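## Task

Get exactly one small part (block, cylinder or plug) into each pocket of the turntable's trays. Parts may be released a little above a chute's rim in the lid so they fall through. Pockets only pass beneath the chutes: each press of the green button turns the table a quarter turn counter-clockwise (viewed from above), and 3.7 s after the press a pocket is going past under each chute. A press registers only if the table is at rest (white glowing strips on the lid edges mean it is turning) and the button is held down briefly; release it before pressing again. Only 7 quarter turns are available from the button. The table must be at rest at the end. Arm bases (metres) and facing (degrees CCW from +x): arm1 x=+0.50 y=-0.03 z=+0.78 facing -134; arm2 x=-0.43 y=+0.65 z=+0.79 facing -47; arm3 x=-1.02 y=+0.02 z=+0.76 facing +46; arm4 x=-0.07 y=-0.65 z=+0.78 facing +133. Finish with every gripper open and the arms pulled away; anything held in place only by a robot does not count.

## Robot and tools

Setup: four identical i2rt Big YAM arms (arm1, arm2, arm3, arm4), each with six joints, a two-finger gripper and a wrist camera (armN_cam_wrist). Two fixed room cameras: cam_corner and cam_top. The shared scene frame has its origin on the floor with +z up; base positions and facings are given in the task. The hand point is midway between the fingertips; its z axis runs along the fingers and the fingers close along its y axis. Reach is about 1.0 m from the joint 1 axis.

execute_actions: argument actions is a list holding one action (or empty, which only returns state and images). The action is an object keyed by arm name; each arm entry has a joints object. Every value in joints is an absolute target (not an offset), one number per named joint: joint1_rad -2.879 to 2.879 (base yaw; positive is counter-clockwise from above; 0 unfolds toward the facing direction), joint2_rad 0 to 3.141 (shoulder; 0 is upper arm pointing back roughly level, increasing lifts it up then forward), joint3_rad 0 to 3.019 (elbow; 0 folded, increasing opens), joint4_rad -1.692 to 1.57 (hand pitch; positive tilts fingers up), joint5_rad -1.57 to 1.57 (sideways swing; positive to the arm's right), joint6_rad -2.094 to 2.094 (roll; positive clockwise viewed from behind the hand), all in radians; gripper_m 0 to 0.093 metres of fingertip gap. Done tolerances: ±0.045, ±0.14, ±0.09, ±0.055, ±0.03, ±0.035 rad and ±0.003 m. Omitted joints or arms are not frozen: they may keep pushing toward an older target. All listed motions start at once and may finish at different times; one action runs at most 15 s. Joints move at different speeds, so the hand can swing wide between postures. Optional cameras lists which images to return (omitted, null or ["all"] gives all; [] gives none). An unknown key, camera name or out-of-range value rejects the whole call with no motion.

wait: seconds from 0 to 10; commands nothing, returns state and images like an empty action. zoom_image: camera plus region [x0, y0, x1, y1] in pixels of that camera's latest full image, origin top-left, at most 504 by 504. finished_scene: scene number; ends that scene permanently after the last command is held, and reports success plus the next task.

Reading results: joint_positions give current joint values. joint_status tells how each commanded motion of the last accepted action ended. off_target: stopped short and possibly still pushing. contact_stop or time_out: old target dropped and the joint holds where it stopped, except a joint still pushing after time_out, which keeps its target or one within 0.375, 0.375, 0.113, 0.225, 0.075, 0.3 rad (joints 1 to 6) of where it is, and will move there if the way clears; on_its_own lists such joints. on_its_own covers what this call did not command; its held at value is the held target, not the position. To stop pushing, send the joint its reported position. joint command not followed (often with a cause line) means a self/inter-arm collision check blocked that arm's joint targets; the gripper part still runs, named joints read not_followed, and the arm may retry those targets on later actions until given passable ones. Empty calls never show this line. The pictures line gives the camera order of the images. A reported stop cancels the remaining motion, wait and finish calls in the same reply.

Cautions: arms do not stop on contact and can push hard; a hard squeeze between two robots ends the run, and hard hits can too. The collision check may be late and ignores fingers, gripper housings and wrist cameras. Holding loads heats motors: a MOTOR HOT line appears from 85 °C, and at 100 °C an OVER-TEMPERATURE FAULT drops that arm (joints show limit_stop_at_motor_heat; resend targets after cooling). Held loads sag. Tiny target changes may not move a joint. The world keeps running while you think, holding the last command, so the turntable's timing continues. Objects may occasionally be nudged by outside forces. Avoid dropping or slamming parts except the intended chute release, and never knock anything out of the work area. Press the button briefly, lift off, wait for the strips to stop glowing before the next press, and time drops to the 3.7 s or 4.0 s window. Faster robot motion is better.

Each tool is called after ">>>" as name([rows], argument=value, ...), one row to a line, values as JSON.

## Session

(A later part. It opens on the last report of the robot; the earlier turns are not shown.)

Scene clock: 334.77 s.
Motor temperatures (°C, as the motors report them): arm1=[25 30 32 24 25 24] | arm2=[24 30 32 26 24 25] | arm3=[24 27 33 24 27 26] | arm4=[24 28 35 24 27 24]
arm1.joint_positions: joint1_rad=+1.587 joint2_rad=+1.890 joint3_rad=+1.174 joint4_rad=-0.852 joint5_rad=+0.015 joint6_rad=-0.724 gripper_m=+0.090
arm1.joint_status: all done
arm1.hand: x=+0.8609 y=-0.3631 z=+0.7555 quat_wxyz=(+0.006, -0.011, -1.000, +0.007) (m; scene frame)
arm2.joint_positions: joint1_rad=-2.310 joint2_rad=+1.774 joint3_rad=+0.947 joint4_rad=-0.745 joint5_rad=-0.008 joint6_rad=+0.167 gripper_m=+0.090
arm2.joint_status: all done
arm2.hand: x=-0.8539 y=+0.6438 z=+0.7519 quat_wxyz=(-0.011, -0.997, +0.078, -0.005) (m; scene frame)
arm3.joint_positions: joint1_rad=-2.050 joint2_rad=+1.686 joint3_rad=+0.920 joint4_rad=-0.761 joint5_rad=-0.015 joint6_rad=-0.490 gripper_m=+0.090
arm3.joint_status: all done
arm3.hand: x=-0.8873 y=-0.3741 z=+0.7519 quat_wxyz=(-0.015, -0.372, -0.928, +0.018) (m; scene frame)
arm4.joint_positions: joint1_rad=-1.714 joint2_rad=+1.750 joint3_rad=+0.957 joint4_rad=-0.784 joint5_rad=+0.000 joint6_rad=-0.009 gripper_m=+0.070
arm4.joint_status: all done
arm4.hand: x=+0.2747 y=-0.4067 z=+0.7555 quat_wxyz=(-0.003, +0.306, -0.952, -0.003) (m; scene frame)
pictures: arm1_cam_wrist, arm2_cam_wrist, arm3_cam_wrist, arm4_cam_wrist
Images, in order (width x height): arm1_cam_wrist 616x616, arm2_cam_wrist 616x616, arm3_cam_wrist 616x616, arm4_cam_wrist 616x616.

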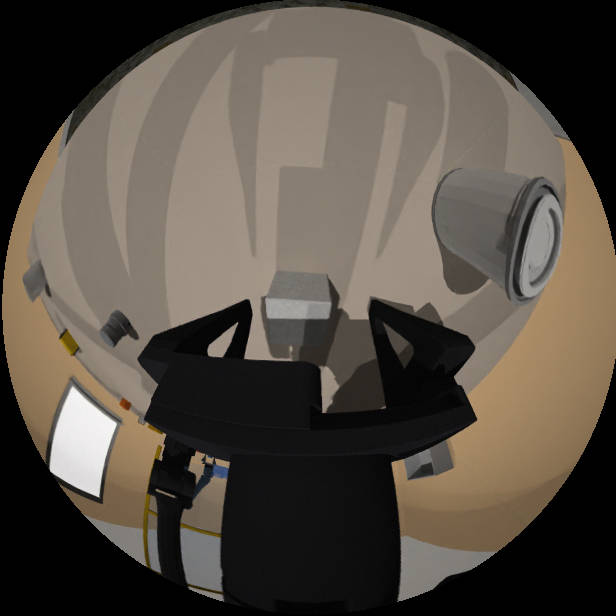

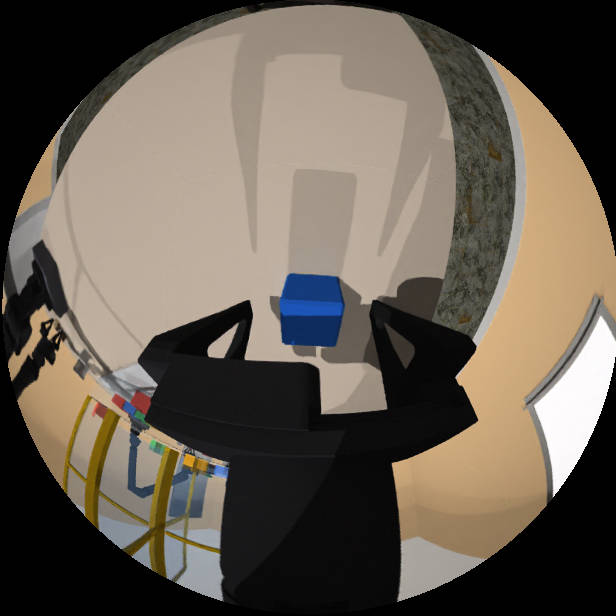

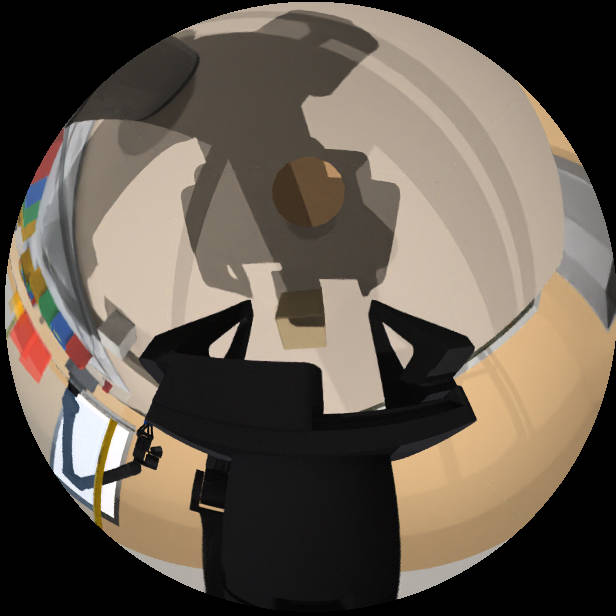

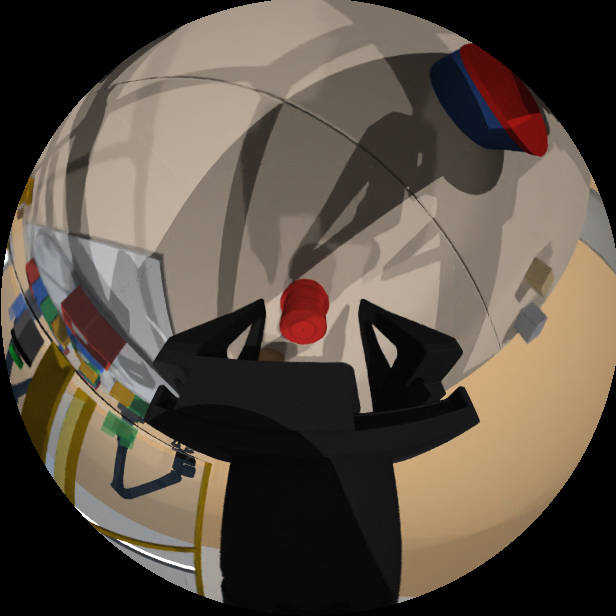

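>>> execute_actions([
  {"arm1":{"joints":{"gripper_m":0.028}},"arm2":{"joints":{"gripper_m":0.028}},"arm3":{"joints":{"gripper_m":0.02}},"arm4":{"joints":{"gripper_m":0.014}}},
], cameras=[])

>>> execute_actions([
  {"arm1":{"joints":{"joint2_rad":0.85,"joint3_rad":0.93,"joint4_rad":-1.62,"joint6_rad":-0.44}},"arm2":{"joints":{"joint2_rad":0.85,"joint4_rad":-1.5,"joint6_rad":0}},"arm3":{"joints":{"joint2_rad":0.85,"joint4_rad":-1.5}},"arm4":{"joints":{"joint2_rad":0.85,"joint4_rad":-1.3}}},
], cameras=[])

>>> execute_actions([
  {"arm1":{"joints":{"joint1_rad":-0.755}},"arm2":{"joints":{"joint1_rad":-0.496}},"arm3":{"joints":{"joint1_rad":-1.05,"joint6_rad":-0.52}},"arm4":{"joints":{"joint1_rad":-0.445}}},
], cameras=[])

>>> execute_actions([
  {"arm1":{"joints":{"joint2_rad":1.4,"joint3_rad":1.36,"joint4_rad":-1.39}},"arm2":{"joints":{"joint2_rad":1.5,"joint3_rad":1.35,"joint4_rad":-0.935}},"arm3":{"joints":{"joint2_rad":1.38,"joint3_rad":1.31,"joint4_rad":-1.245}},"arm4":{"joints":{"joint2_rad":1.33,"joint3_rad":1.235,"joint4_rad":-1.05}}},
], cameras=[])

>>> execute_actions([
  {"arm1":{"joints":{"joint2_rad":1.52,"joint3_rad":1.32}},"arm2":{"joints":{"joint2_rad":1.63}},"arm3":{"joints":{"joint2_rad":1.5}},"arm4":{"joints":{"joint2_rad":1.46}}},
], cameras=["arm2_cam_wrist"])

Scene clock: 352.87 s.
Motor temperatures (°C, as the motors report them): arm1=[25 30 31 24 25 24] | arm2=[24 30 31 26 24 25] | arm3=[24 27 32 24 27 26] | arm4=[24 28 34 24 27 24]
arm1.joint_positions: joint1_rad=+1.587 joint2_rad=+1.890 joint3_rad=+1.174 joint4_rad=-0.851 joint5_rad=+0.015 joint6_rad=-0.725 gripper_m=+0.039
arm1.joint_status: gripper_m off_target (ended at +0.039, target +0.028)
arm1.hand: x=+0.8611 y=-0.3633 z=+0.7555 quat_wxyz=(+0.006, -0.010, -1.000, +0.007) (m; scene frame)
arm2.joint_positions: joint1_rad=-2.310 joint2_rad=+1.774 joint3_rad=+0.947 joint4_rad=-0.745 joint5_rad=-0.008 joint6_rad=+0.167 gripper_m=+0.039
arm2.joint_status: gripper_m off_target (ended at +0.039, target +0.028)
arm2.hand: x=-0.8539 y=+0.6438 z=+0.7519 quat_wxyz=(-0.011, -0.997, +0.078, -0.005) (m; scene frame)
arm3.joint_positions: joint1_rad=-2.050 joint2_rad=+1.686 joint3_rad=+0.920 joint4_rad=-0.761 joint5_rad=-0.015 joint6_rad=-0.491 gripper_m=+0.032
arm3.joint_status: gripper_m off_target (ended at +0.032, target +0.020)
arm3.hand: x=-0.8873 y=-0.3741 z=+0.7519 quat_wxyz=(-0.015, -0.372, -0.928, +0.018) (m; scene frame)
arm4.joint_positions: joint1_rad=-1.714 joint2_rad=+1.750 joint3_rad=+0.957 joint4_rad=-0.784 joint5_rad=-0.001 joint6_rad=-0.009 gripper_m=+0.028
arm4.joint_status: gripper_m off_target (ended at +0.028, target +0.014)
arm4.hand: x=+0.2746 y=-0.4066 z=+0.7555 quat_wxyz=(-0.003, +0.306, -0.952, -0.003) (m; scene frame)
pictures: none
No camera images: the call's "cameras" was empty. Leave "cameras" out to get every camera's image.

Scene clock: 354.33 s.
Motor temperatures (°C, as the motors report them): arm1=[25 30 32 24 25 24] | arm2=[24 30 31 26 24 25] | arm3=[24 27 32 24 27 26] | arm4=[24 28 34 24 27 24]
arm1.joint_positions: joint1_rad=+1.587 joint2_rad=+0.848 joint3_rad=+0.922 joint4_rad=-1.611 joint5_rad=+0.015 joint6_rad=-0.456 gripper_m=+0.039
arm1.joint_status: all done
arm1.hand: x=+0.6546 y=-0.1717 z=+1.0261 quat_wxyz=(-0.007, -0.144, -0.989, +0.016) (m; scene frame)
arm2.joint_positions: joint1_rad=-2.310 joint2_rad=+0.846 joint3_rad=+0.947 joint4_rad=-1.486 joint5_rad=-0.008 joint6_rad=+0.013 gripper_m=+0.039
arm2.joint_status: all done
arm2.hand: x=-0.6803 y=+0.6500 z=+1.0484 quat_wxyz=(-0.012, -0.996, +0.001, +0.089) (m; scene frame)
arm3.joint_positions: joint1_rad=-2.050 joint2_rad=+0.853 joint3_rad=+0.920 joint4_rad=-1.491 joint5_rad=-0.015 joint6_rad=-0.491 gripper_m=+0.032
arm3.joint_status: all done
arm3.hand: x=-0.9397 y=-0.2032 z=+1.0059 quat_wxyz=(-0.048, -0.370, -0.926, +0.057) (m; scene frame)
arm4.joint_positions: joint1_rad=-1.714 joint2_rad=+0.847 joint3_rad=+0.957 joint4_rad=-1.290 joint5_rad=-0.001 joint6_rad=-0.009 gripper_m=+0.028
arm4.joint_status: all done
arm4.hand: x=+0.1675 y=-0.4834 z=+1.0547 quat_wxyz=(-0.192, +0.300, -0.933, -0.062) (m; scene frame)
pictures: none
No camera images: the call's "cameras" was empty. Leave "cameras" out to get every camera's image.

Scene clock: 356.50 s.
Motor temperatures (°C, as the motors report them): arm1=[25 30 32 24 25 24] | arm2=[24 30 31 26 24 25] | arm3=[24 27 32 24 27 26] | arm4=[24 28 34 24 27 24]
arm1.joint_positions: joint1_rad=-0.744 joint2_rad=+0.848 joint3_rad=+0.922 joint4_rad=-1.611 joint5_rad=+0.016 joint6_rad=-0.454 gripper_m=+0.039
arm1.joint_status: all done
arm1.hand: x=+0.2898 y=-0.0367 z=+1.0278 quat_wxyz=(+0.011, -0.966, -0.257, +0.017) (m; scene frame)
arm2.joint_positions: joint1_rad=-0.506 joint2_rad=+0.846 joint3_rad=+0.947 joint4_rad=-1.486 joint5_rad=-0.009 joint6_rad=+0.011 gripper_m=+0.040
arm2.joint_status: all done
arm2.hand: x=-0.3722 y=+0.4143 z=+1.0540 quat_wxyz=(-0.083, -0.616, -0.781, +0.056) (m; scene frame)
arm3.joint_positions: joint1_rad=-1.053 joint2_rad=+0.853 joint3_rad=+0.920 joint4_rad=-1.491 joint5_rad=-0.015 joint6_rad=-0.511 gripper_m=+0.032
arm3.joint_status: all done
arm3.hand: x=-0.7832 y=-0.0338 z=+1.0027 quat_wxyz=(-0.064, +0.128, -0.989, +0.023) (m; scene frame)
arm4.joint_positions: joint1_rad=-0.454 joint2_rad=+0.849 joint3_rad=+0.957 joint4_rad=-1.290 joint5_rad=-0.001 joint6_rad=-0.009 gripper_m=+0.028
arm4.joint_status: all done
arm4.hand: x=-0.1621 y=-0.3708 z=+1.0522 quat_wxyz=(-0.122, +0.793, -0.576, -0.155) (m; scene frame)
pictures: none
No camera images: the call's "cameras" was empty. Leave "cameras" out to get every camera's image.

Scene clock: 357.97 s.
Motor temperatures (°C, as the motors report them): arm1=[25 30 32 24 25 24] | arm2=[24 30 31 26 24 25] | arm3=[24 27 33 24 27 26] | arm4=[24 28 35 24 27 24]
arm1.joint_positions: joint1_rad=-0.744 joint2_rad=+1.416 joint3_rad=+1.309 joint4_rad=-1.395 joint5_rad=+0.016 joint6_rad=-0.454 gripper_m=+0.039
arm1.joint_status: all done
arm1.hand: x=+0.0745 y=-0.0509 z=+1.0161 quat_wxyz=(+0.015, -0.966, -0.256, +0.035) (m; scene frame)
arm2.joint_positions: joint1_rad=-0.506 joint2_rad=+1.513 joint3_rad=+1.308 joint4_rad=-0.957 joint5_rad=-0.009 joint6_rad=+0.011 gripper_m=+0.040
arm2.joint_status: all done
arm2.hand: x=-0.3010 y=+0.1300 z=+1.0122 quat_wxyz=(-0.171, -0.605, -0.767, +0.124) (m; scene frame)
arm3.joint_positions: joint1_rad=-1.053 joint2_rad=+1.383 joint3_rad=+1.259 joint4_rad=-1.251 joint5_rad=-0.015 joint6_rad=-0.511 gripper_m=+0.032
arm3.joint_status: all done
arm3.hand: x=-0.5862 y=-0.0855 z=+0.9843 quat_wxyz=(-0.087, +0.128, -0.987, +0.032) (m; scene frame)
arm4.joint_positions: joint1_rad=-0.454 joint2_rad=+1.348 joint3_rad=+1.194 joint4_rad=-1.062 joint5_rad=-0.001 joint6_rad=-0.009 gripper_m=+0.028
arm4.joint_status: all done
arm4.hand: x=-0.2128 y=-0.2066 z=+1.0056 quat_wxyz=(-0.112, +0.796, -0.578, -0.141) (m; scene frame)
pictures: none
No camera images: the call's "cameras" was empty. Leave "cameras" out to get every camera's image.

Scene clock: 359.00 s.
Motor temperatures (°C, as the motors report them): arm1=[25 30 32 24 25 24] | arm2=[24 30 32 26 24 25] | arm3=[24 27 33 24 27 26] | arm4=[24 28 35 24 27 24]
arm1.joint_positions: joint1_rad=-0.744 joint2_rad=+1.533 joint3_rad=+1.309 joint4_rad=-1.395 joint5_rad=+0.016 joint6_rad=-0.454 gripper_m=+0.039
arm1.joint_status: all done
arm1.hand: x=+0.0655 y=-0.0514 z=+0.9680 quat_wxyz=(+0.003, -0.966, -0.257, -0.023) (m; scene frame)
arm2.joint_positions: joint1_rad=-0.506 joint2_rad=+1.639 joint3_rad=+1.308 joint4_rad=-0.953 joint5_rad=-0.009 joint6_rad=+0.011 gripper_m=+0.040
arm2.joint_status: all done
arm2.hand: x=-0.2989 y=+0.1225 z=+0.9467 quat_wxyz=(-0.123, -0.612, -0.776, +0.087) (m; scene frame)
arm3.joint_positions: joint1_rad=-1.053 joint2_rad=+1.501 joint3_rad=+1.264 joint4_rad=-1.251 joint5_rad=-0.015 joint6_rad=-0.511 gripper_m=+0.032
arm3.joint_status: all done
arm3.hand: x=-0.5771 y=-0.0884 z=+0.9358 quat_wxyz=(-0.035, +0.128, -0.991, +0.011) (m; scene frame)
arm4.joint_positions: joint1_rad=-0.454 joint2_rad=+1.481 joint3_rad=+1.194 joint4_rad=-1.062 joint5_rad=-0.001 joint6_rad=-0.009 gripper_m=+0.028
arm4.joint_status: all done
arm4.hand: x=-0.2148 y=-0.1976 z=+0.9459 quat_wxyz=(-0.073, +0.803, -0.584, -0.089) (m; scene frame)
pictures: arm2_cam_wrist
Images, in order (width x height): arm2_cam_wrist 616x616.

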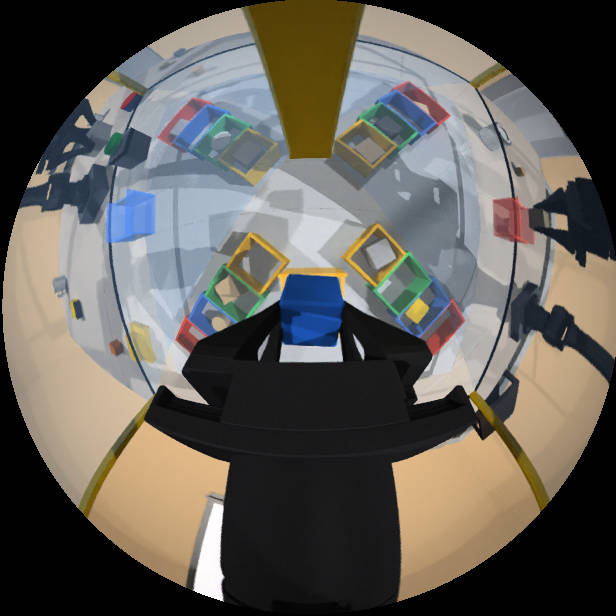

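>>> execute_actions([
  {"arm1":{"joints":{"joint2_rad":1.63}}},
], cameras=[])

>>> execute_actions([
  {"arm1":{"joints":{"joint3_rad":1.52,"joint4_rad":-1.345}}},
], cameras=[])

>>> execute_actions([
  {"arm1":{"joints":{"joint1_rad":-0.99,"joint2_rad":1.715}}},
], cameras=[])

>>> wait(seconds=0.7)

>>> execute_actions([
  {"arm1":{"joints":{"gripper_m":0.09}},"arm2":{"joints":{"gripper_m":0.09}},"arm3":{"joints":{"gripper_m":0.09}}},
], cameras=[])

>>> execute_actions([
  {"arm1":{"joints":{"joint1_rad":-2.07,"joint2_rad":1.1,"joint3_rad":1.2,"joint4_rad":-1.62,"joint6_rad":0}},"arm2":{"joints":{"joint2_rad":0.85,"joint3_rad":0.96,"joint4_rad":-1.5}},"arm3":{"joints":{"joint1_rad":-1.975,"joint2_rad":1.1,"joint3_rad":1.2,"joint4_rad":-1.5,"joint6_rad":0}}},
], cameras=[])

>>> execute_actions([
  {"arm1":{"joints":{"joint2_rad":1.87,"joint3_rad":1.43,"joint4_rad":-1.07}},"arm3":{"joints":{"joint2_rad":1.73,"joint4_rad":-1.0}}},
], cameras=["arm1_cam_wrist","arm3_cam_wrist","cam_top"])

Scene clock: 379.30 s.
Motor temperatures (°C, as the motors report them): arm1=[25 30 33 24 25 24] | arm2=[24 30 34 26 24 25] | arm3=[24 27 35 24 27 26] | arm4=[24 28 37 24 27 24]
arm1.joint_positions: joint1_rad=-0.744 joint2_rad=+1.593 joint3_rad=+1.315 joint4_rad=-1.399 joint5_rad=+0.017 joint6_rad=-0.454 gripper_m=+0.039
arm1.joint_status: all done
arm1.hand: x=+0.0621 y=-0.0514 z=+0.9450 quat_wxyz=(-0.001, -0.965, -0.257, -0.052) (m; scene frame)
arm2.joint_positions: joint1_rad=-0.506 joint2_rad=+1.639 joint3_rad=+1.308 joint4_rad=-0.953 joint5_rad=-0.009 joint6_rad=+0.011 gripper_m=+0.040
arm2.joint_status: not commanded
arm2.hand: x=-0.2989 y=+0.1225 z=+0.9467 quat_wxyz=(-0.123, -0.612, -0.776, +0.087) (m; scene frame)
arm3.joint_positions: joint1_rad=-1.053 joint2_rad=+1.501 joint3_rad=+1.264 joint4_rad=-1.251 joint5_rad=-0.015 joint6_rad=-0.511 gripper_m=+0.032
arm3.joint_status: not commanded
arm3.hand: x=-0.5771 y=-0.0884 z=+0.9358 quat_wxyz=(-0.035, +0.128, -0.991, +0.011) (m; scene frame)
arm4.joint_positions: joint1_rad=-0.454 joint2_rad=+1.481 joint3_rad=+1.194 joint4_rad=-1.062 joint5_rad=-0.001 joint6_rad=-0.009 gripper_m=+0.028
arm4.joint_status: not commanded
arm4.hand: x=-0.2148 y=-0.1976 z=+0.9459 quat_wxyz=(-0.073, +0.803, -0.584, -0.089) (m; scene frame)
pictures: none
No camera images: the call's "cameras" was empty. Leave "cameras" out to get every camera's image.

Scene clock: 380.23 s.
Motor temperatures (°C, as the motors report them): arm1=[25 30 33 24 25 24] | arm2=[24 30 34 26 24 25] | arm3=[24 27 35 24 27 26] | arm4=[24 28 37 24 27 24]
arm1.joint_positions: joint1_rad=-0.744 joint2_rad=+1.626 joint3_rad=+1.481 joint4_rad=-1.353 joint5_rad=+0.017 joint6_rad=-0.454 gripper_m=+0.039
arm1.joint_status: all done
arm1.hand: x=-0.0047 y=-0.0558 z=+0.9915 quat_wxyz=(+0.016, -0.966, -0.256, +0.036) (m; scene frame)
arm2.joint_positions: joint1_rad=-0.506 joint2_rad=+1.639 joint3_rad=+1.308 joint4_rad=-0.953 joint5_rad=-0.009 joint6_rad=+0.011 gripper_m=+0.040
arm2.joint_status: not commanded
arm2.hand: x=-0.2989 y=+0.1225 z=+0.9467 quat_wxyz=(-0.123, -0.612, -0.776, +0.087) (m; scene frame)
arm3.joint_positions: joint1_rad=-1.053 joint2_rad=+1.501 joint3_rad=+1.264 joint4_rad=-1.251 joint5_rad=-0.015 joint6_rad=-0.511 gripper_m=+0.032
arm3.joint_status: not commanded
arm3.hand: x=-0.5771 y=-0.0884 z=+0.9358 quat_wxyz=(-0.035, +0.128, -0.991, +0.011) (m; scene frame)
arm4.joint_positions: joint1_rad=-0.454 joint2_rad=+1.481 joint3_rad=+1.194 joint4_rad=-1.062 joint5_rad=-0.001 joint6_rad=-0.009 gripper_m=+0.028
arm4.joint_status: not commanded
arm4.hand: x=-0.2148 y=-0.1976 z=+0.9459 quat_wxyz=(-0.073, +0.803, -0.584, -0.089) (m; scene frame)
pictures: none
No camera images: the call's "cameras" was empty. Leave "cameras" out to get every camera's image.

Scene clock: 381.43 s.
Motor temperatures (°C, as the motors report them): arm1=[25 30 33 24 25 24] | arm2=[24 30 34 26 24 25] | arm3=[24 27 36 24 27 26] | arm4=[24 28 37 24 27 24]
arm1.joint_positions: joint1_rad=-1.001 joint2_rad=+1.727 joint3_rad=+1.481 joint4_rad=-1.353 joint5_rad=+0.017 joint6_rad=-0.453 gripper_m=+0.039
arm1.joint_status: all done
arm1.hand: x=-0.0008 y=+0.0744 z=+0.9423 quat_wxyz=(+0.004, -0.991, -0.131, -0.014) (m; scene frame)
arm2.joint_positions: joint1_rad=-0.506 joint2_rad=+1.639 joint3_rad=+1.308 joint4_rad=-0.953 joint5_rad=-0.009 joint6_rad=+0.011 gripper_m=+0.040
arm2.joint_status: not commanded
arm2.hand: x=-0.2989 y=+0.1225 z=+0.9467 quat_wxyz=(-0.123, -0.612, -0.776, +0.087) (m; scene frame)
arm3.joint_positions: joint1_rad=-1.053 joint2_rad=+1.501 joint3_rad=+1.264 joint4_rad=-1.251 joint5_rad=-0.015 joint6_rad=-0.511 gripper_m=+0.032
arm3.joint_status: not commanded
arm3.hand: x=-0.5771 y=-0.0884 z=+0.9358 quat_wxyz=(-0.035, +0.128, -0.991, +0.011) (m; scene frame)
arm4.joint_positions: joint1_rad=-0.454 joint2_rad=+1.481 joint3_rad=+1.194 joint4_rad=-1.062 joint5_rad=-0.001 joint6_rad=-0.009 gripper_m=+0.028
arm4.joint_status: not commanded
arm4.hand: x=-0.2148 y=-0.1976 z=+0.9459 quat_wxyz=(-0.073, +0.803, -0.584, -0.089) (m; scene frame)
pictures: none
No camera images: the call's "cameras" was empty. Leave "cameras" out to get every camera's image.

Scene clock: 382.13 s.
Motor temperatures (°C, as the motors report them): arm1=[25 30 33 24 25 24] | arm2=[24 30 34 26 24 25] | arm3=[24 27 36 24 27 26] | arm4=[24 28 37 24 27 24]
arm1.joint_positions: joint1_rad=-1.001 joint2_rad=+1.727 joint3_rad=+1.481 joint4_rad=-1.353 joint5_rad=+0.017 joint6_rad=-0.453 gripper_m=+0.039
arm1.joint_status: all done
arm1.hand: x=-0.0008 y=+0.0744 z=+0.9423 quat_wxyz=(+0.004, -0.991, -0.131, -0.014) (m; scene frame)
arm2.joint_positions: joint1_rad=-0.506 joint2_rad=+1.639 joint3_rad=+1.308 joint4_rad=-0.953 joint5_rad=-0.009 joint6_rad=+0.011 gripper_m=+0.040
arm2.joint_status: not commanded
arm2.hand: x=-0.2989 y=+0.1225 z=+0.9467 quat_wxyz=(-0.123, -0.612, -0.776, +0.087) (m; scene frame)
arm3.joint_positions: joint1_rad=-1.053 joint2_rad=+1.501 joint3_rad=+1.264 joint4_rad=-1.251 joint5_rad=-0.015 joint6_rad=-0.511 gripper_m=+0.032
arm3.joint_status: not commanded
arm3.hand: x=-0.5771 y=-0.0884 z=+0.9358 quat_wxyz=(-0.035, +0.128, -0.991, +0.011) (m; scene frame)
arm4.joint_positions: joint1_rad=-0.454 joint2_rad=+1.481 joint3_rad=+1.194 joint4_rad=-1.062 joint5_rad=-0.001 joint6_rad=-0.009 gripper_m=+0.028
arm4.joint_status: not commanded
arm4.hand: x=-0.2148 y=-0.1976 z=+0.9459 quat_wxyz=(-0.073, +0.803, -0.584, -0.089) (m; scene frame)
wait: 0.70 s; at rest by 0.27 s
pictures: arm1_cam_wrist, arm2_cam_wrist, arm3_cam_wrist, arm4_cam_wrist, cam_corner, cam_top
Images, in order (width x height): arm1_cam_wrist 616x616, arm2_cam_wrist 616x616, arm3_cam_wrist 616x616, arm4_cam_wrist 616x616, cam_corner 672x504, cam_top 672x504.

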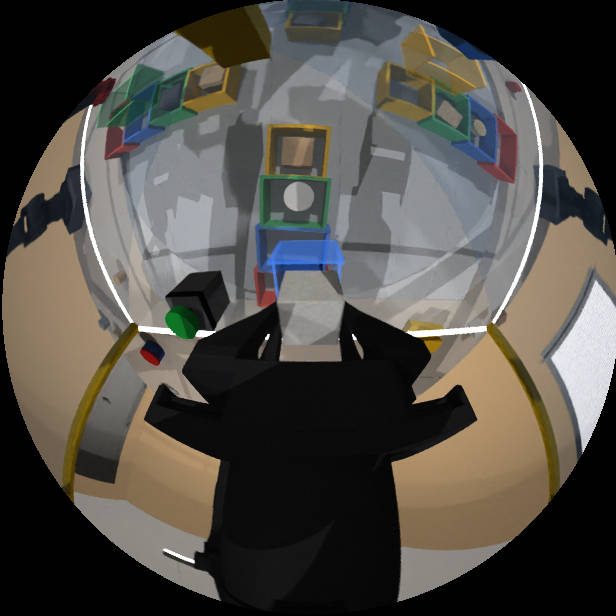

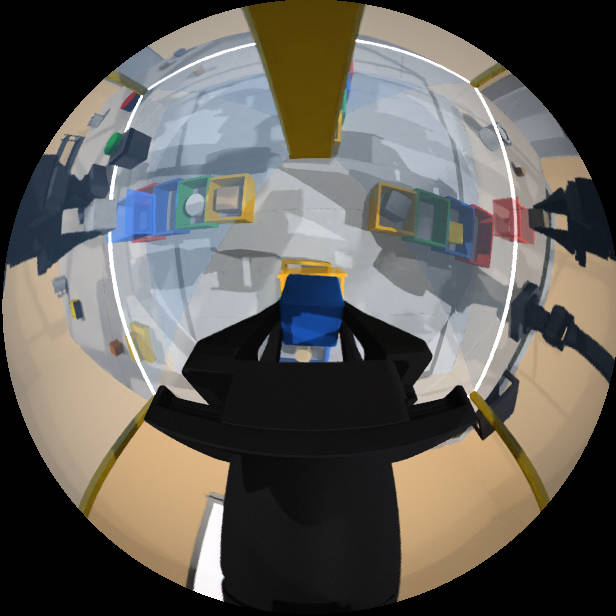

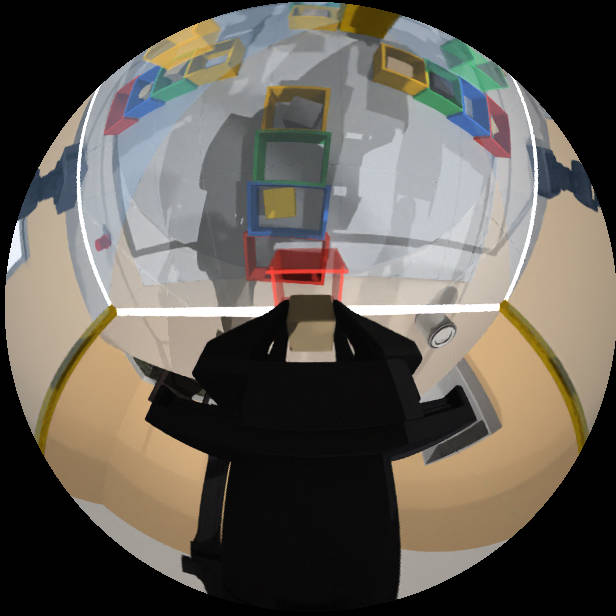

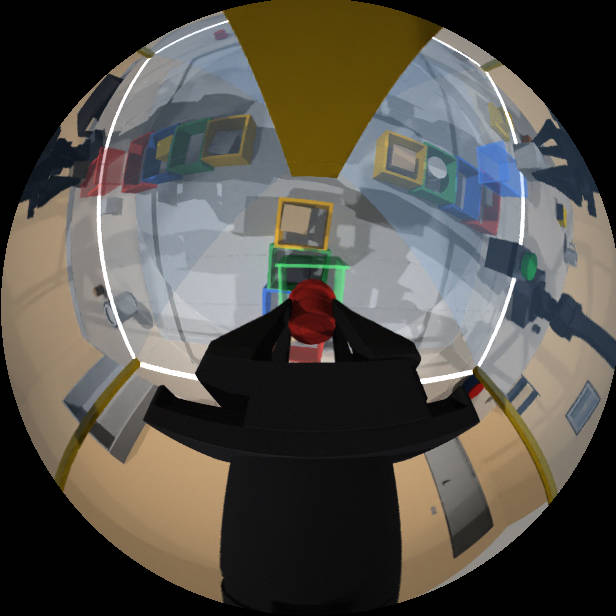

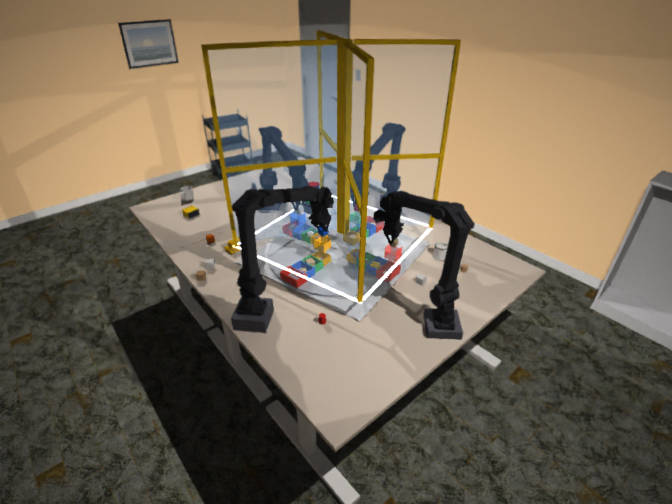

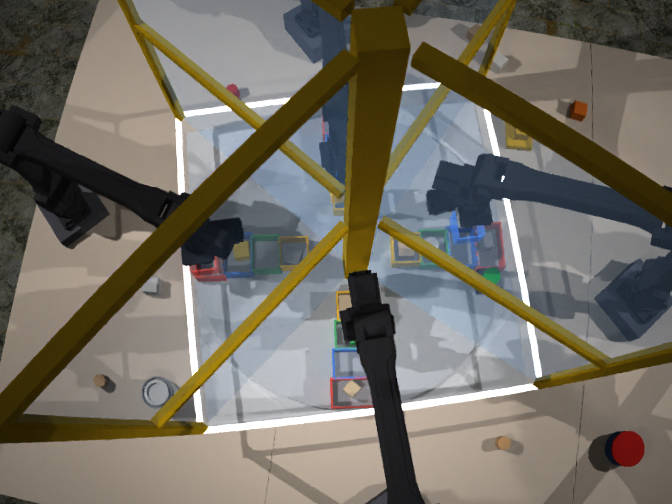

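Scene clock: 382.80 s.
Motor temperatures (°C, as the motors report them): arm1=[25 30 33 24 25 24] | arm2=[24 30 34 26 24 25] | arm3=[24 27 36 24 27 26] | arm4=[24 28 38 24 27 24]
arm1.joint_positions: joint1_rad=-1.001 joint2_rad=+1.727 joint3_rad=+1.481 joint4_rad=-1.353 joint5_rad=+0.017 joint6_rad=-0.453 gripper_m=+0.090
arm1.joint_status: all done
arm1.hand: x=-0.0008 y=+0.0744 z=+0.9423 quat_wxyz=(+0.004, -0.991, -0.131, -0.014) (m; scene frame)
arm2.joint_positions: joint1_rad=-0.506 joint2_rad=+1.639 joint3_rad=+1.308 joint4_rad=-0.953 joint5_rad=-0.009 joint6_rad=+0.011 gripper_m=+0.090
arm2.joint_status: all done
arm2.hand: x=-0.2989 y=+0.1225 z=+0.9467 quat_wxyz=(-0.123, -0.612, -0.776, +0.087) (m; scene frame)
arm3.joint_positions: joint1_rad=-1.053 joint2_rad=+1.501 joint3_rad=+1.264 joint4_rad=-1.251 joint5_rad=-0.015 joint6_rad=-0.511 gripper_m=+0.090
arm3.joint_status: all done
arm3.hand: x=-0.5771 y=-0.0884 z=+0.9358 quat_wxyz=(-0.035, +0.128, -0.991, +0.011) (m; scene frame)
arm4.joint_positions: joint1_rad=-0.454 joint2_rad=+1.481 joint3_rad=+1.194 joint4_rad=-1.062 joint5_rad=-0.001 joint6_rad=-0.009 gripper_m=+0.028
arm4.joint_status: not commanded
arm4.hand: x=-0.2148 y=-0.1976 z=+0.9459 quat_wxyz=(-0.073, +0.803, -0.584, -0.089) (m; scene frame)
pictures: none
No camera images: the call's "cameras" was empty. Leave "cameras" out to get every camera's image.

Scene clock: 384.33 s.
Motor temperatures (°C, as the motors report them): arm1=[25 30 33 24 25 24] | arm2=[24 30 34 26 24 25] | arm3=[24 27 35 24 27 26] | arm4=[24 28 38 24 27 24]
arm1.joint_positions: joint1_rad=-2.062 joint2_rad=+1.091 joint3_rad=+1.202 joint4_rad=-1.611 joint5_rad=+0.016 joint6_rad=-0.016 gripper_m=+0.090
arm1.joint_status: all done
arm1.hand: x=+0.4091 y=+0.2641 z=+1.0798 quat_wxyz=(+0.026, -0.814, +0.579, +0.026) (m; scene frame)
arm2.joint_positions: joint1_rad=-0.506 joint2_rad=+0.839 joint3_rad=+0.973 joint4_rad=-1.486 joint5_rad=-0.009 joint6_rad=+0.011 gripper_m=+0.090
arm2.joint_status: all done
arm2.hand: x=-0.3713 y=+0.4102 z=+1.0671 quat_wxyz=(-0.097, -0.615, -0.780, +0.066) (m; scene frame)
arm3.joint_positions: joint1_rad=-1.976 joint2_rad=+1.085 joint3_rad=+1.199 joint4_rad=-1.491 joint5_rad=-0.014 joint6_rad=-0.010 gripper_m=+0.090
arm3.joint_status: all done
arm3.hand: x=-0.8874 y=-0.2804 z=+1.0619 quat_wxyz=(-0.081, -0.548, -0.831, +0.055) (m; scene frame)
arm4.joint_positions: joint1_rad=-0.454 joint2_rad=+1.481 joint3_rad=+1.194 joint4_rad=-1.062 joint5_rad=-0.001 joint6_rad=-0.009 gripper_m=+0.028
arm4.joint_status: not commanded
arm4.hand: x=-0.2148 y=-0.1976 z=+0.9459 quat_wxyz=(-0.073, +0.803, -0.584, -0.089) (m; scene frame)
pictures: none
No camera images: the call's "cameras" was empty. Leave "cameras" out to get every camera's image.

Scene clock: 385.97 s.
Motor temperatures (°C, as the motors report them): arm1=[25 30 33 24 25 24] | arm2=[24 30 34 26 24 25] | arm3=[24 27 35 24 27 26] | arm4=[24 28 38 24 27 24]
arm1.joint_positions: joint1_rad=-2.062 joint2_rad=+1.877 joint3_rad=+1.415 joint4_rad=-1.081 joint5_rad=+0.016 joint6_rad=-0.016 gripper_m=+0.090
arm1.joint_status: all done
arm1.hand: x=+0.3313 y=+0.4967 z=+0.8405 quat_wxyz=(+0.013, -0.815, +0.580, +0.008) (m; scene frame)
arm2.joint_positions: joint1_rad=-0.506 joint2_rad=+0.839 joint3_rad=+0.973 joint4_rad=-1.486 joint5_rad=-0.009 joint6_rad=+0.011 gripper_m=+0.090
arm2.joint_status: not commanded
arm2.hand: x=-0.3713 y=+0.4102 z=+1.0671 quat_wxyz=(-0.097, -0.615, -0.780, +0.066) (m; scene frame)
arm3.joint_positions: joint1_rad=-1.976 joint2_rad=+1.730 joint3_rad=+1.199 joint4_rad=-1.010 joint5_rad=-0.014 joint6_rad=-0.010 gripper_m=+0.090
arm3.joint_status: all done
arm3.hand: x=-0.8318 y=-0.4242 z=+0.8173 quat_wxyz=(-0.013, -0.551, -0.834, +0.009) (m; scene frame)
arm4.joint_positions: joint1_rad=-0.454 joint2_rad=+1.481 joint3_rad=+1.194 joint4_rad=-1.062 joint5_rad=-0.001 joint6_rad=-0.009 gripper_m=+0.028
arm4.joint_status: not commanded
arm4.hand: x=-0.2148 y=-0.1976 z=+0.9459 quat_wxyz=(-0.073, +0.803, -0.584, -0.089) (m; scene frame)
pictures: arm1_cam_wrist, arm3_cam_wrist, cam_top
Images, in order (width x height): arm1_cam_wrist 616x616, arm3_cam_wrist 616x616, cam_top 672x504.

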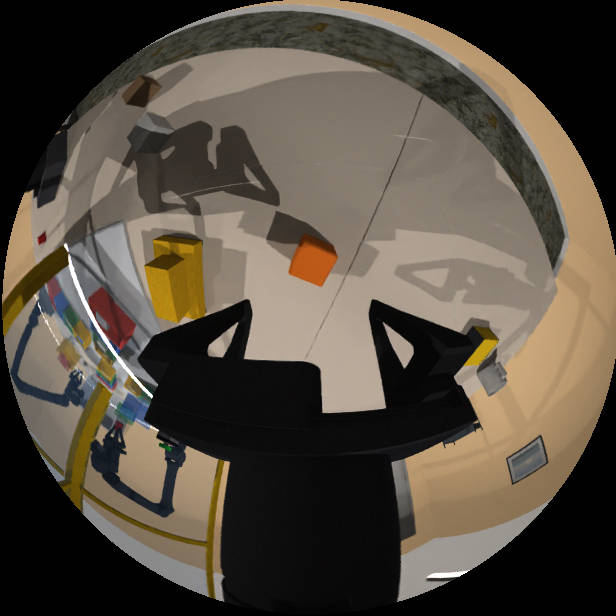

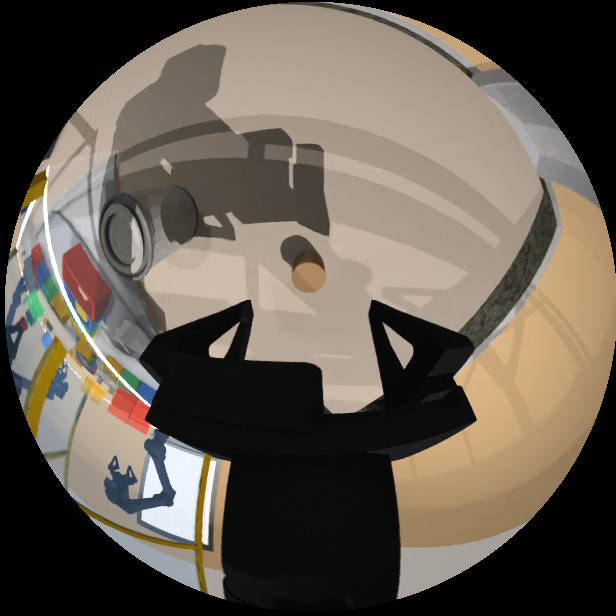

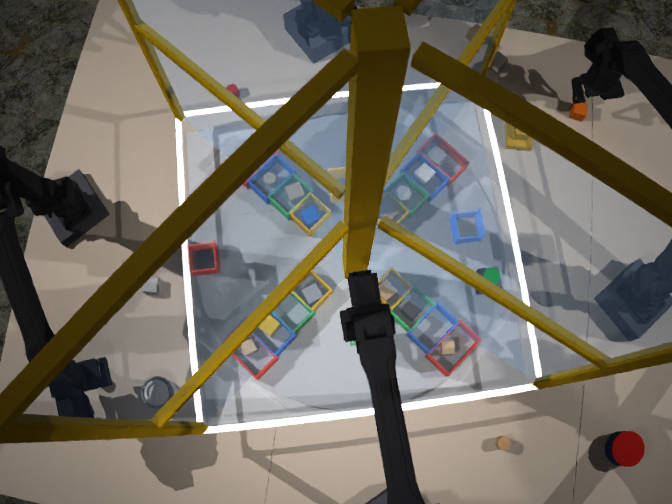

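>>> execute_actions([
  {"arm1":{"joints":{"joint2_rad":2.015,"joint3_rad":1.395,"joint4_rad":-0.9,"joint6_rad":0.44}},"arm3":{"joints":{"joint2_rad":1.847,"joint3_rad":1.165,"joint4_rad":-0.845}}},
], cameras=["arm1_cam_wrist","arm3_cam_wrist"])

>>> execute_actions([
  {"arm1":{"joints":{"gripper_m":0.026}},"arm3":{"joints":{"gripper_m":0.018}}},
], cameras=[])

>>> execute_actions([
  {"arm1":{"joints":{"joint2_rad":1.3,"joint3_rad":1.32,"joint4_rad":-1.405,"joint6_rad":-0.47}},"arm3":{"joints":{"joint2_rad":1.2,"joint4_rad":-1.4,"joint6_rad":-0.52}}},
], cameras=[])

>>> execute_actions([
  {"arm1":{"joints":{"joint1_rad":-0.735,"joint2_rad":1.4}},"arm3":{"joints":{"joint1_rad":-1.05,"joint2_rad":1.3,"joint3_rad":1.31,"joint4_rad":-1.26}}},
], cameras=[])

>>> execute_actions([
  {"arm1":{"joints":{"joint2_rad":1.52}},"arm3":{"joints":{"joint2_rad":1.5}}},
], cameras=["arm1_cam_wrist","arm3_cam_wrist"])

Scene clock: 402.37 s.
Motor temperatures (°C, as the motors report them): arm1=[25 31 33 24 25 24] | arm2=[24 29 33 26 24 25] | arm3=[24 27 34 24 27 26] | arm4=[24 28 38 24 27 24]
arm1.joint_positions: joint1_rad=-2.062 joint2_rad=+2.024 joint3_rad=+1.386 joint4_rad=-0.912 joint5_rad=+0.016 joint6_rad=+0.424 gripper_m=+0.090
arm1.joint_status: all done
arm1.hand: x=+0.3274 y=+0.5074 z=+0.7534 quat_wxyz=(+0.010, -0.669, +0.743, +0.008) (m; scene frame)
arm2.joint_positions: joint1_rad=-0.506 joint2_rad=+0.839 joint3_rad=+0.973 joint4_rad=-1.486 joint5_rad=-0.009 joint6_rad=+0.011 gripper_m=+0.090
arm2.joint_status: not commanded
arm2.hand: x=-0.3713 y=+0.4102 z=+1.0671 quat_wxyz=(-0.097, -0.615, -0.780, +0.066) (m; scene frame)
arm3.joint_positions: joint1_rad=-1.976 joint2_rad=+1.843 joint3_rad=+1.165 joint4_rad=-0.856 joint5_rad=-0.014 joint6_rad=-0.010 gripper_m=+0.090
arm3.joint_status: all done
arm3.hand: x=-0.8287 y=-0.4340 z=+0.7547 quat_wxyz=(-0.016, -0.551, -0.834, +0.011) (m; scene frame)
arm4.joint_positions: joint1_rad=-0.454 joint2_rad=+1.481 joint3_rad=+1.194 joint4_rad=-1.062 joint5_rad=-0.001 joint6_rad=-0.009 gripper_m=+0.028
arm4.joint_status: not commanded
arm4.hand: x=-0.2148 y=-0.1976 z=+0.9459 quat_wxyz=(-0.073, +0.803, -0.584, -0.089) (m; scene frame)
pictures: arm1_cam_wrist, arm3_cam_wrist
Images, in order (width x height): arm1_cam_wrist 616x616, arm3_cam_wrist 616x616.

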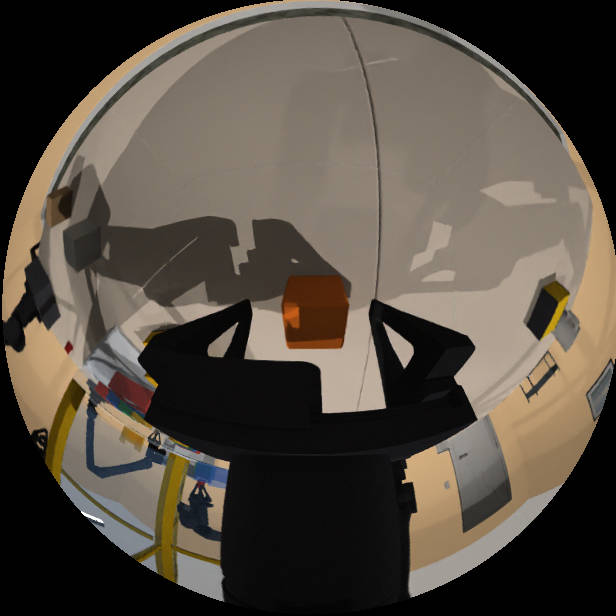

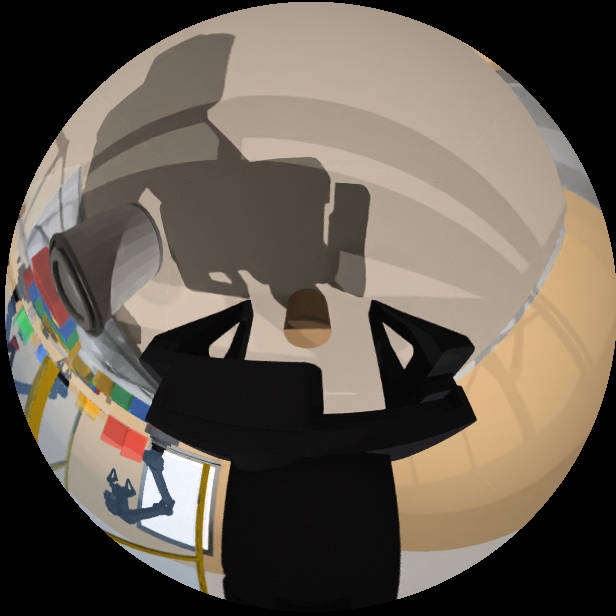

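Scene clock: 403.03 s.
Motor temperatures (°C, as the motors report them): arm1=[25 31 33 24 25 24] | arm2=[24 29 33 26 24 25] | arm3=[24 27 33 24 27 26] | arm4=[24 28 38 24 27 24]
arm1.joint_positions: joint1_rad=-2.062 joint2_rad=+2.024 joint3_rad=+1.386 joint4_rad=-0.912 joint5_rad=+0.015 joint6_rad=+0.425 gripper_m=+0.039
arm1.joint_status: gripper_m off_target (ended at +0.039, target +0.026)
arm1.hand: x=+0.3273 y=+0.5074 z=+0.7534 quat_wxyz=(+0.009, -0.668, +0.744, +0.008) (m; scene frame)
arm2.joint_positions: joint1_rad=-0.506 joint2_rad=+0.839 joint3_rad=+0.973 joint4_rad=-1.486 joint5_rad=-0.009 joint6_rad=+0.011 gripper_m=+0.090
arm2.joint_status: not commanded
arm2.hand: x=-0.3713 y=+0.4102 z=+1.0671 quat_wxyz=(-0.097, -0.615, -0.780, +0.066) (m; scene frame)
arm3.joint_positions: joint1_rad=-1.976 joint2_rad=+1.843 joint3_rad=+1.165 joint4_rad=-0.856 joint5_rad=-0.014 joint6_rad=-0.009 gripper_m=+0.031
arm3.joint_status: gripper_m off_target (ended at +0.031, target +0.018)
arm3.hand: x=-0.8287 y=-0.4340 z=+0.7547 quat_wxyz=(-0.016, -0.552, -0.834, +0.011) (m; scene frame)
arm4.joint_positions: joint1_rad=-0.454 joint2_rad=+1.481 joint3_rad=+1.194 joint4_rad=-1.062 joint5_rad=-0.001 joint6_rad=-0.009 gripper_m=+0.028
arm4.joint_status: not commanded
arm4.hand: x=-0.2148 y=-0.1976 z=+0.9459 quat_wxyz=(-0.073, +0.803, -0.584, -0.089) (m; scene frame)
pictures: none
No camera images: the call's "cameras" was empty. Leave "cameras" out to get every camera's image.

Scene clock: 404.83 s.
Motor temperatures (°C, as the motors report them): arm1=[25 31 33 24 25 24] | arm2=[24 29 33 26 24 25] | arm3=[24 27 33 24 27 26] | arm4=[24 28 38 24 27 24]
arm1.joint_positions: joint1_rad=-2.062 joint2_rad=+1.299 joint3_rad=+1.304 joint4_rad=-1.397 joint5_rad=+0.015 joint6_rad=-0.453 gripper_m=+0.039
arm1.joint_status: all done
arm1.hand: x=+0.3756 y=+0.3654 z=+1.0587 quat_wxyz=(+0.071, -0.917, +0.388, +0.055) (m; scene frame)
arm2.joint_positions: joint1_rad=-0.506 joint2_rad=+0.839 joint3_rad=+0.973 joint4_rad=-1.486 joint5_rad=-0.009 joint6_rad=+0.011 gripper_m=+0.090
arm2.joint_status: not commanded
arm2.hand: x=-0.3713 y=+0.4102 z=+1.0671 quat_wxyz=(-0.097, -0.615, -0.780, +0.066) (m; scene frame)
arm3.joint_positions: joint1_rad=-1.976 joint2_rad=+1.187 joint3_rad=+1.163 joint4_rad=-1.392 joint5_rad=-0.014 joint6_rad=-0.510 gripper_m=+0.031
arm3.joint_status: all done
arm3.hand: x=-0.8761 y=-0.3094 z=+1.0177 quat_wxyz=(-0.052, -0.326, -0.942, +0.059) (m; scene frame)
arm4.joint_positions: joint1_rad=-0.454 joint2_rad=+1.481 joint3_rad=+1.194 joint4_rad=-1.062 joint5_rad=-0.001 joint6_rad=-0.009 gripper_m=+0.028
arm4.joint_status: not commanded
arm4.hand: x=-0.2148 y=-0.1976 z=+0.9459 quat_wxyz=(-0.073, +0.803, -0.584, -0.089) (m; scene frame)
pictures: none
No camera images: the call's "cameras" was empty. Leave "cameras" out to get every camera's image.

Scene clock: 406.50 s.
Motor temperatures (°C, as the motors report them): arm1=[25 30 33 24 25 24] | arm2=[24 29 33 26 24 25] | arm3=[24 27 34 24 27 26] | arm4=[24 28 38 24 27 24]
arm1.joint_positions: joint1_rad=-0.736 joint2_rad=+1.417 joint3_rad=+1.304 joint4_rad=-1.397 joint5_rad=+0.014 joint6_rad=-0.455 gripper_m=+0.039
arm1.joint_status: all done
arm1.hand: x=+0.0767 y=-0.0545 z=+1.0132 quat_wxyz=(+0.013, -0.965, -0.261, +0.031) (m; scene frame)
arm2.joint_positions: joint1_rad=-0.506 joint2_rad=+0.839 joint3_rad=+0.973 joint4_rad=-1.486 joint5_rad=-0.009 joint6_rad=+0.011 gripper_m=+0.090
arm2.joint_status: not commanded
arm2.hand: x=-0.3713 y=+0.4102 z=+1.0671 quat_wxyz=(-0.097, -0.615, -0.780, +0.066) (m; scene frame)
arm3.joint_positions: joint1_rad=-1.047 joint2_rad=+1.303 joint3_rad=+1.258 joint4_rad=-1.267 joint5_rad=-0.015 joint6_rad=-0.512 gripper_m=+0.031
arm3.joint_status: all done
arm3.hand: x=-0.5979 y=-0.0793 z=+1.0161 quat_wxyz=(-0.116, +0.131, -0.984, +0.043) (m; scene frame)
arm4.joint_positions: joint1_rad=-0.454 joint2_rad=+1.481 joint3_rad=+1.194 joint4_rad=-1.062 joint5_rad=-0.001 joint6_rad=-0.009 gripper_m=+0.028
arm4.joint_status: not commanded
arm4.hand: x=-0.2148 y=-0.1976 z=+0.9459 quat_wxyz=(-0.073, +0.803, -0.584, -0.089) (m; scene frame)
pictures: none
No camera images: the call's "cameras" was empty. Leave "cameras" out to get every camera's image.

Scene clock: 407.53 s.
Motor temperatures (°C, as the motors report them): arm1=[25 30 33 24 25 24] | arm2=[24 29 33 26 24 25] | arm3=[24 27 34 24 27 26] | arm4=[24 28 39 24 27 24]
arm1.joint_positions: joint1_rad=-0.736 joint2_rad=+1.532 joint3_rad=+1.304 joint4_rad=-1.397 joint5_rad=+0.014 joint6_rad=-0.455 gripper_m=+0.039
arm1.joint_status: all done
arm1.hand: x=+0.0682 y=-0.0551 z=+0.9665 quat_wxyz=(+0.002, -0.965, -0.261, -0.026) (m; scene frame)
arm2.joint_positions: joint1_rad=-0.506 joint2_rad=+0.839 joint3_rad=+0.973 joint4_rad=-1.486 joint5_rad=-0.009 joint6_rad=+0.011 gripper_m=+0.090
arm2.joint_status: not commanded
arm2.hand: x=-0.3713 y=+0.4102 z=+1.0671 quat_wxyz=(-0.097, -0.615, -0.780, +0.066) (m; scene frame)
arm3.joint_positions: joint1_rad=-1.047 joint2_rad=+1.512 joint3_rad=+1.269 joint4_rad=-1.267 joint5_rad=-0.015 joint6_rad=-0.512 gripper_m=+0.031
arm3.joint_status: all done
arm3.hand: x=-0.5783 y=-0.0852 z=+0.9325 quat_wxyz=(-0.024, +0.131, -0.991, +0.007) (m; scene frame)
arm4.joint_positions: joint1_rad=-0.454 joint2_rad=+1.481 joint3_rad=+1.194 joint4_rad=-1.062 joint5_rad=-0.001 joint6_rad=-0.009 gripper_m=+0.028
arm4.joint_status: not commanded
arm4.hand: x=-0.2148 y=-0.1976 z=+0.9459 quat_wxyz=(-0.073, +0.803, -0.584, -0.089) (m; scene frame)
pictures: arm1_cam_wrist, arm3_cam_wrist
Images, in order (width x height): arm1_cam_wrist 616x616, arm3_cam_wrist 616x616.

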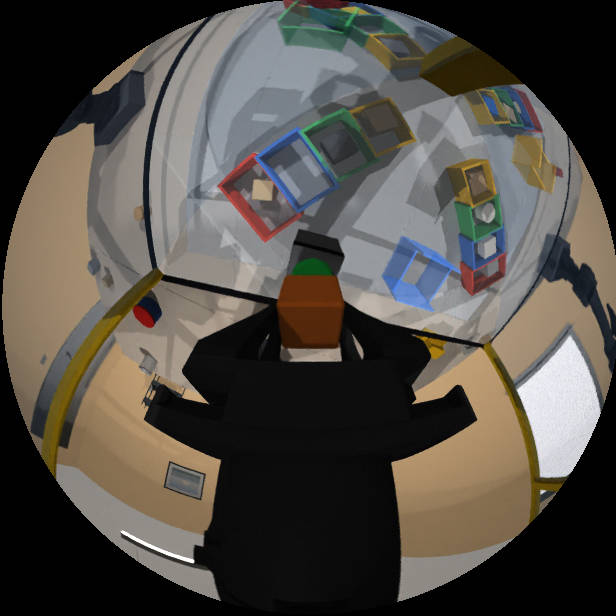

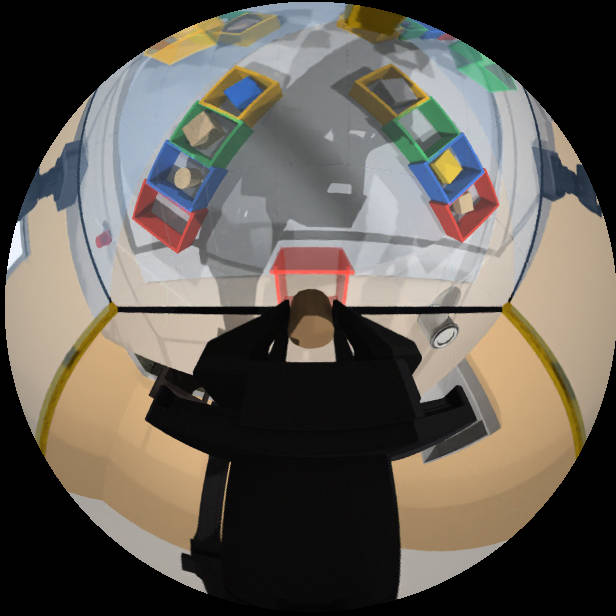

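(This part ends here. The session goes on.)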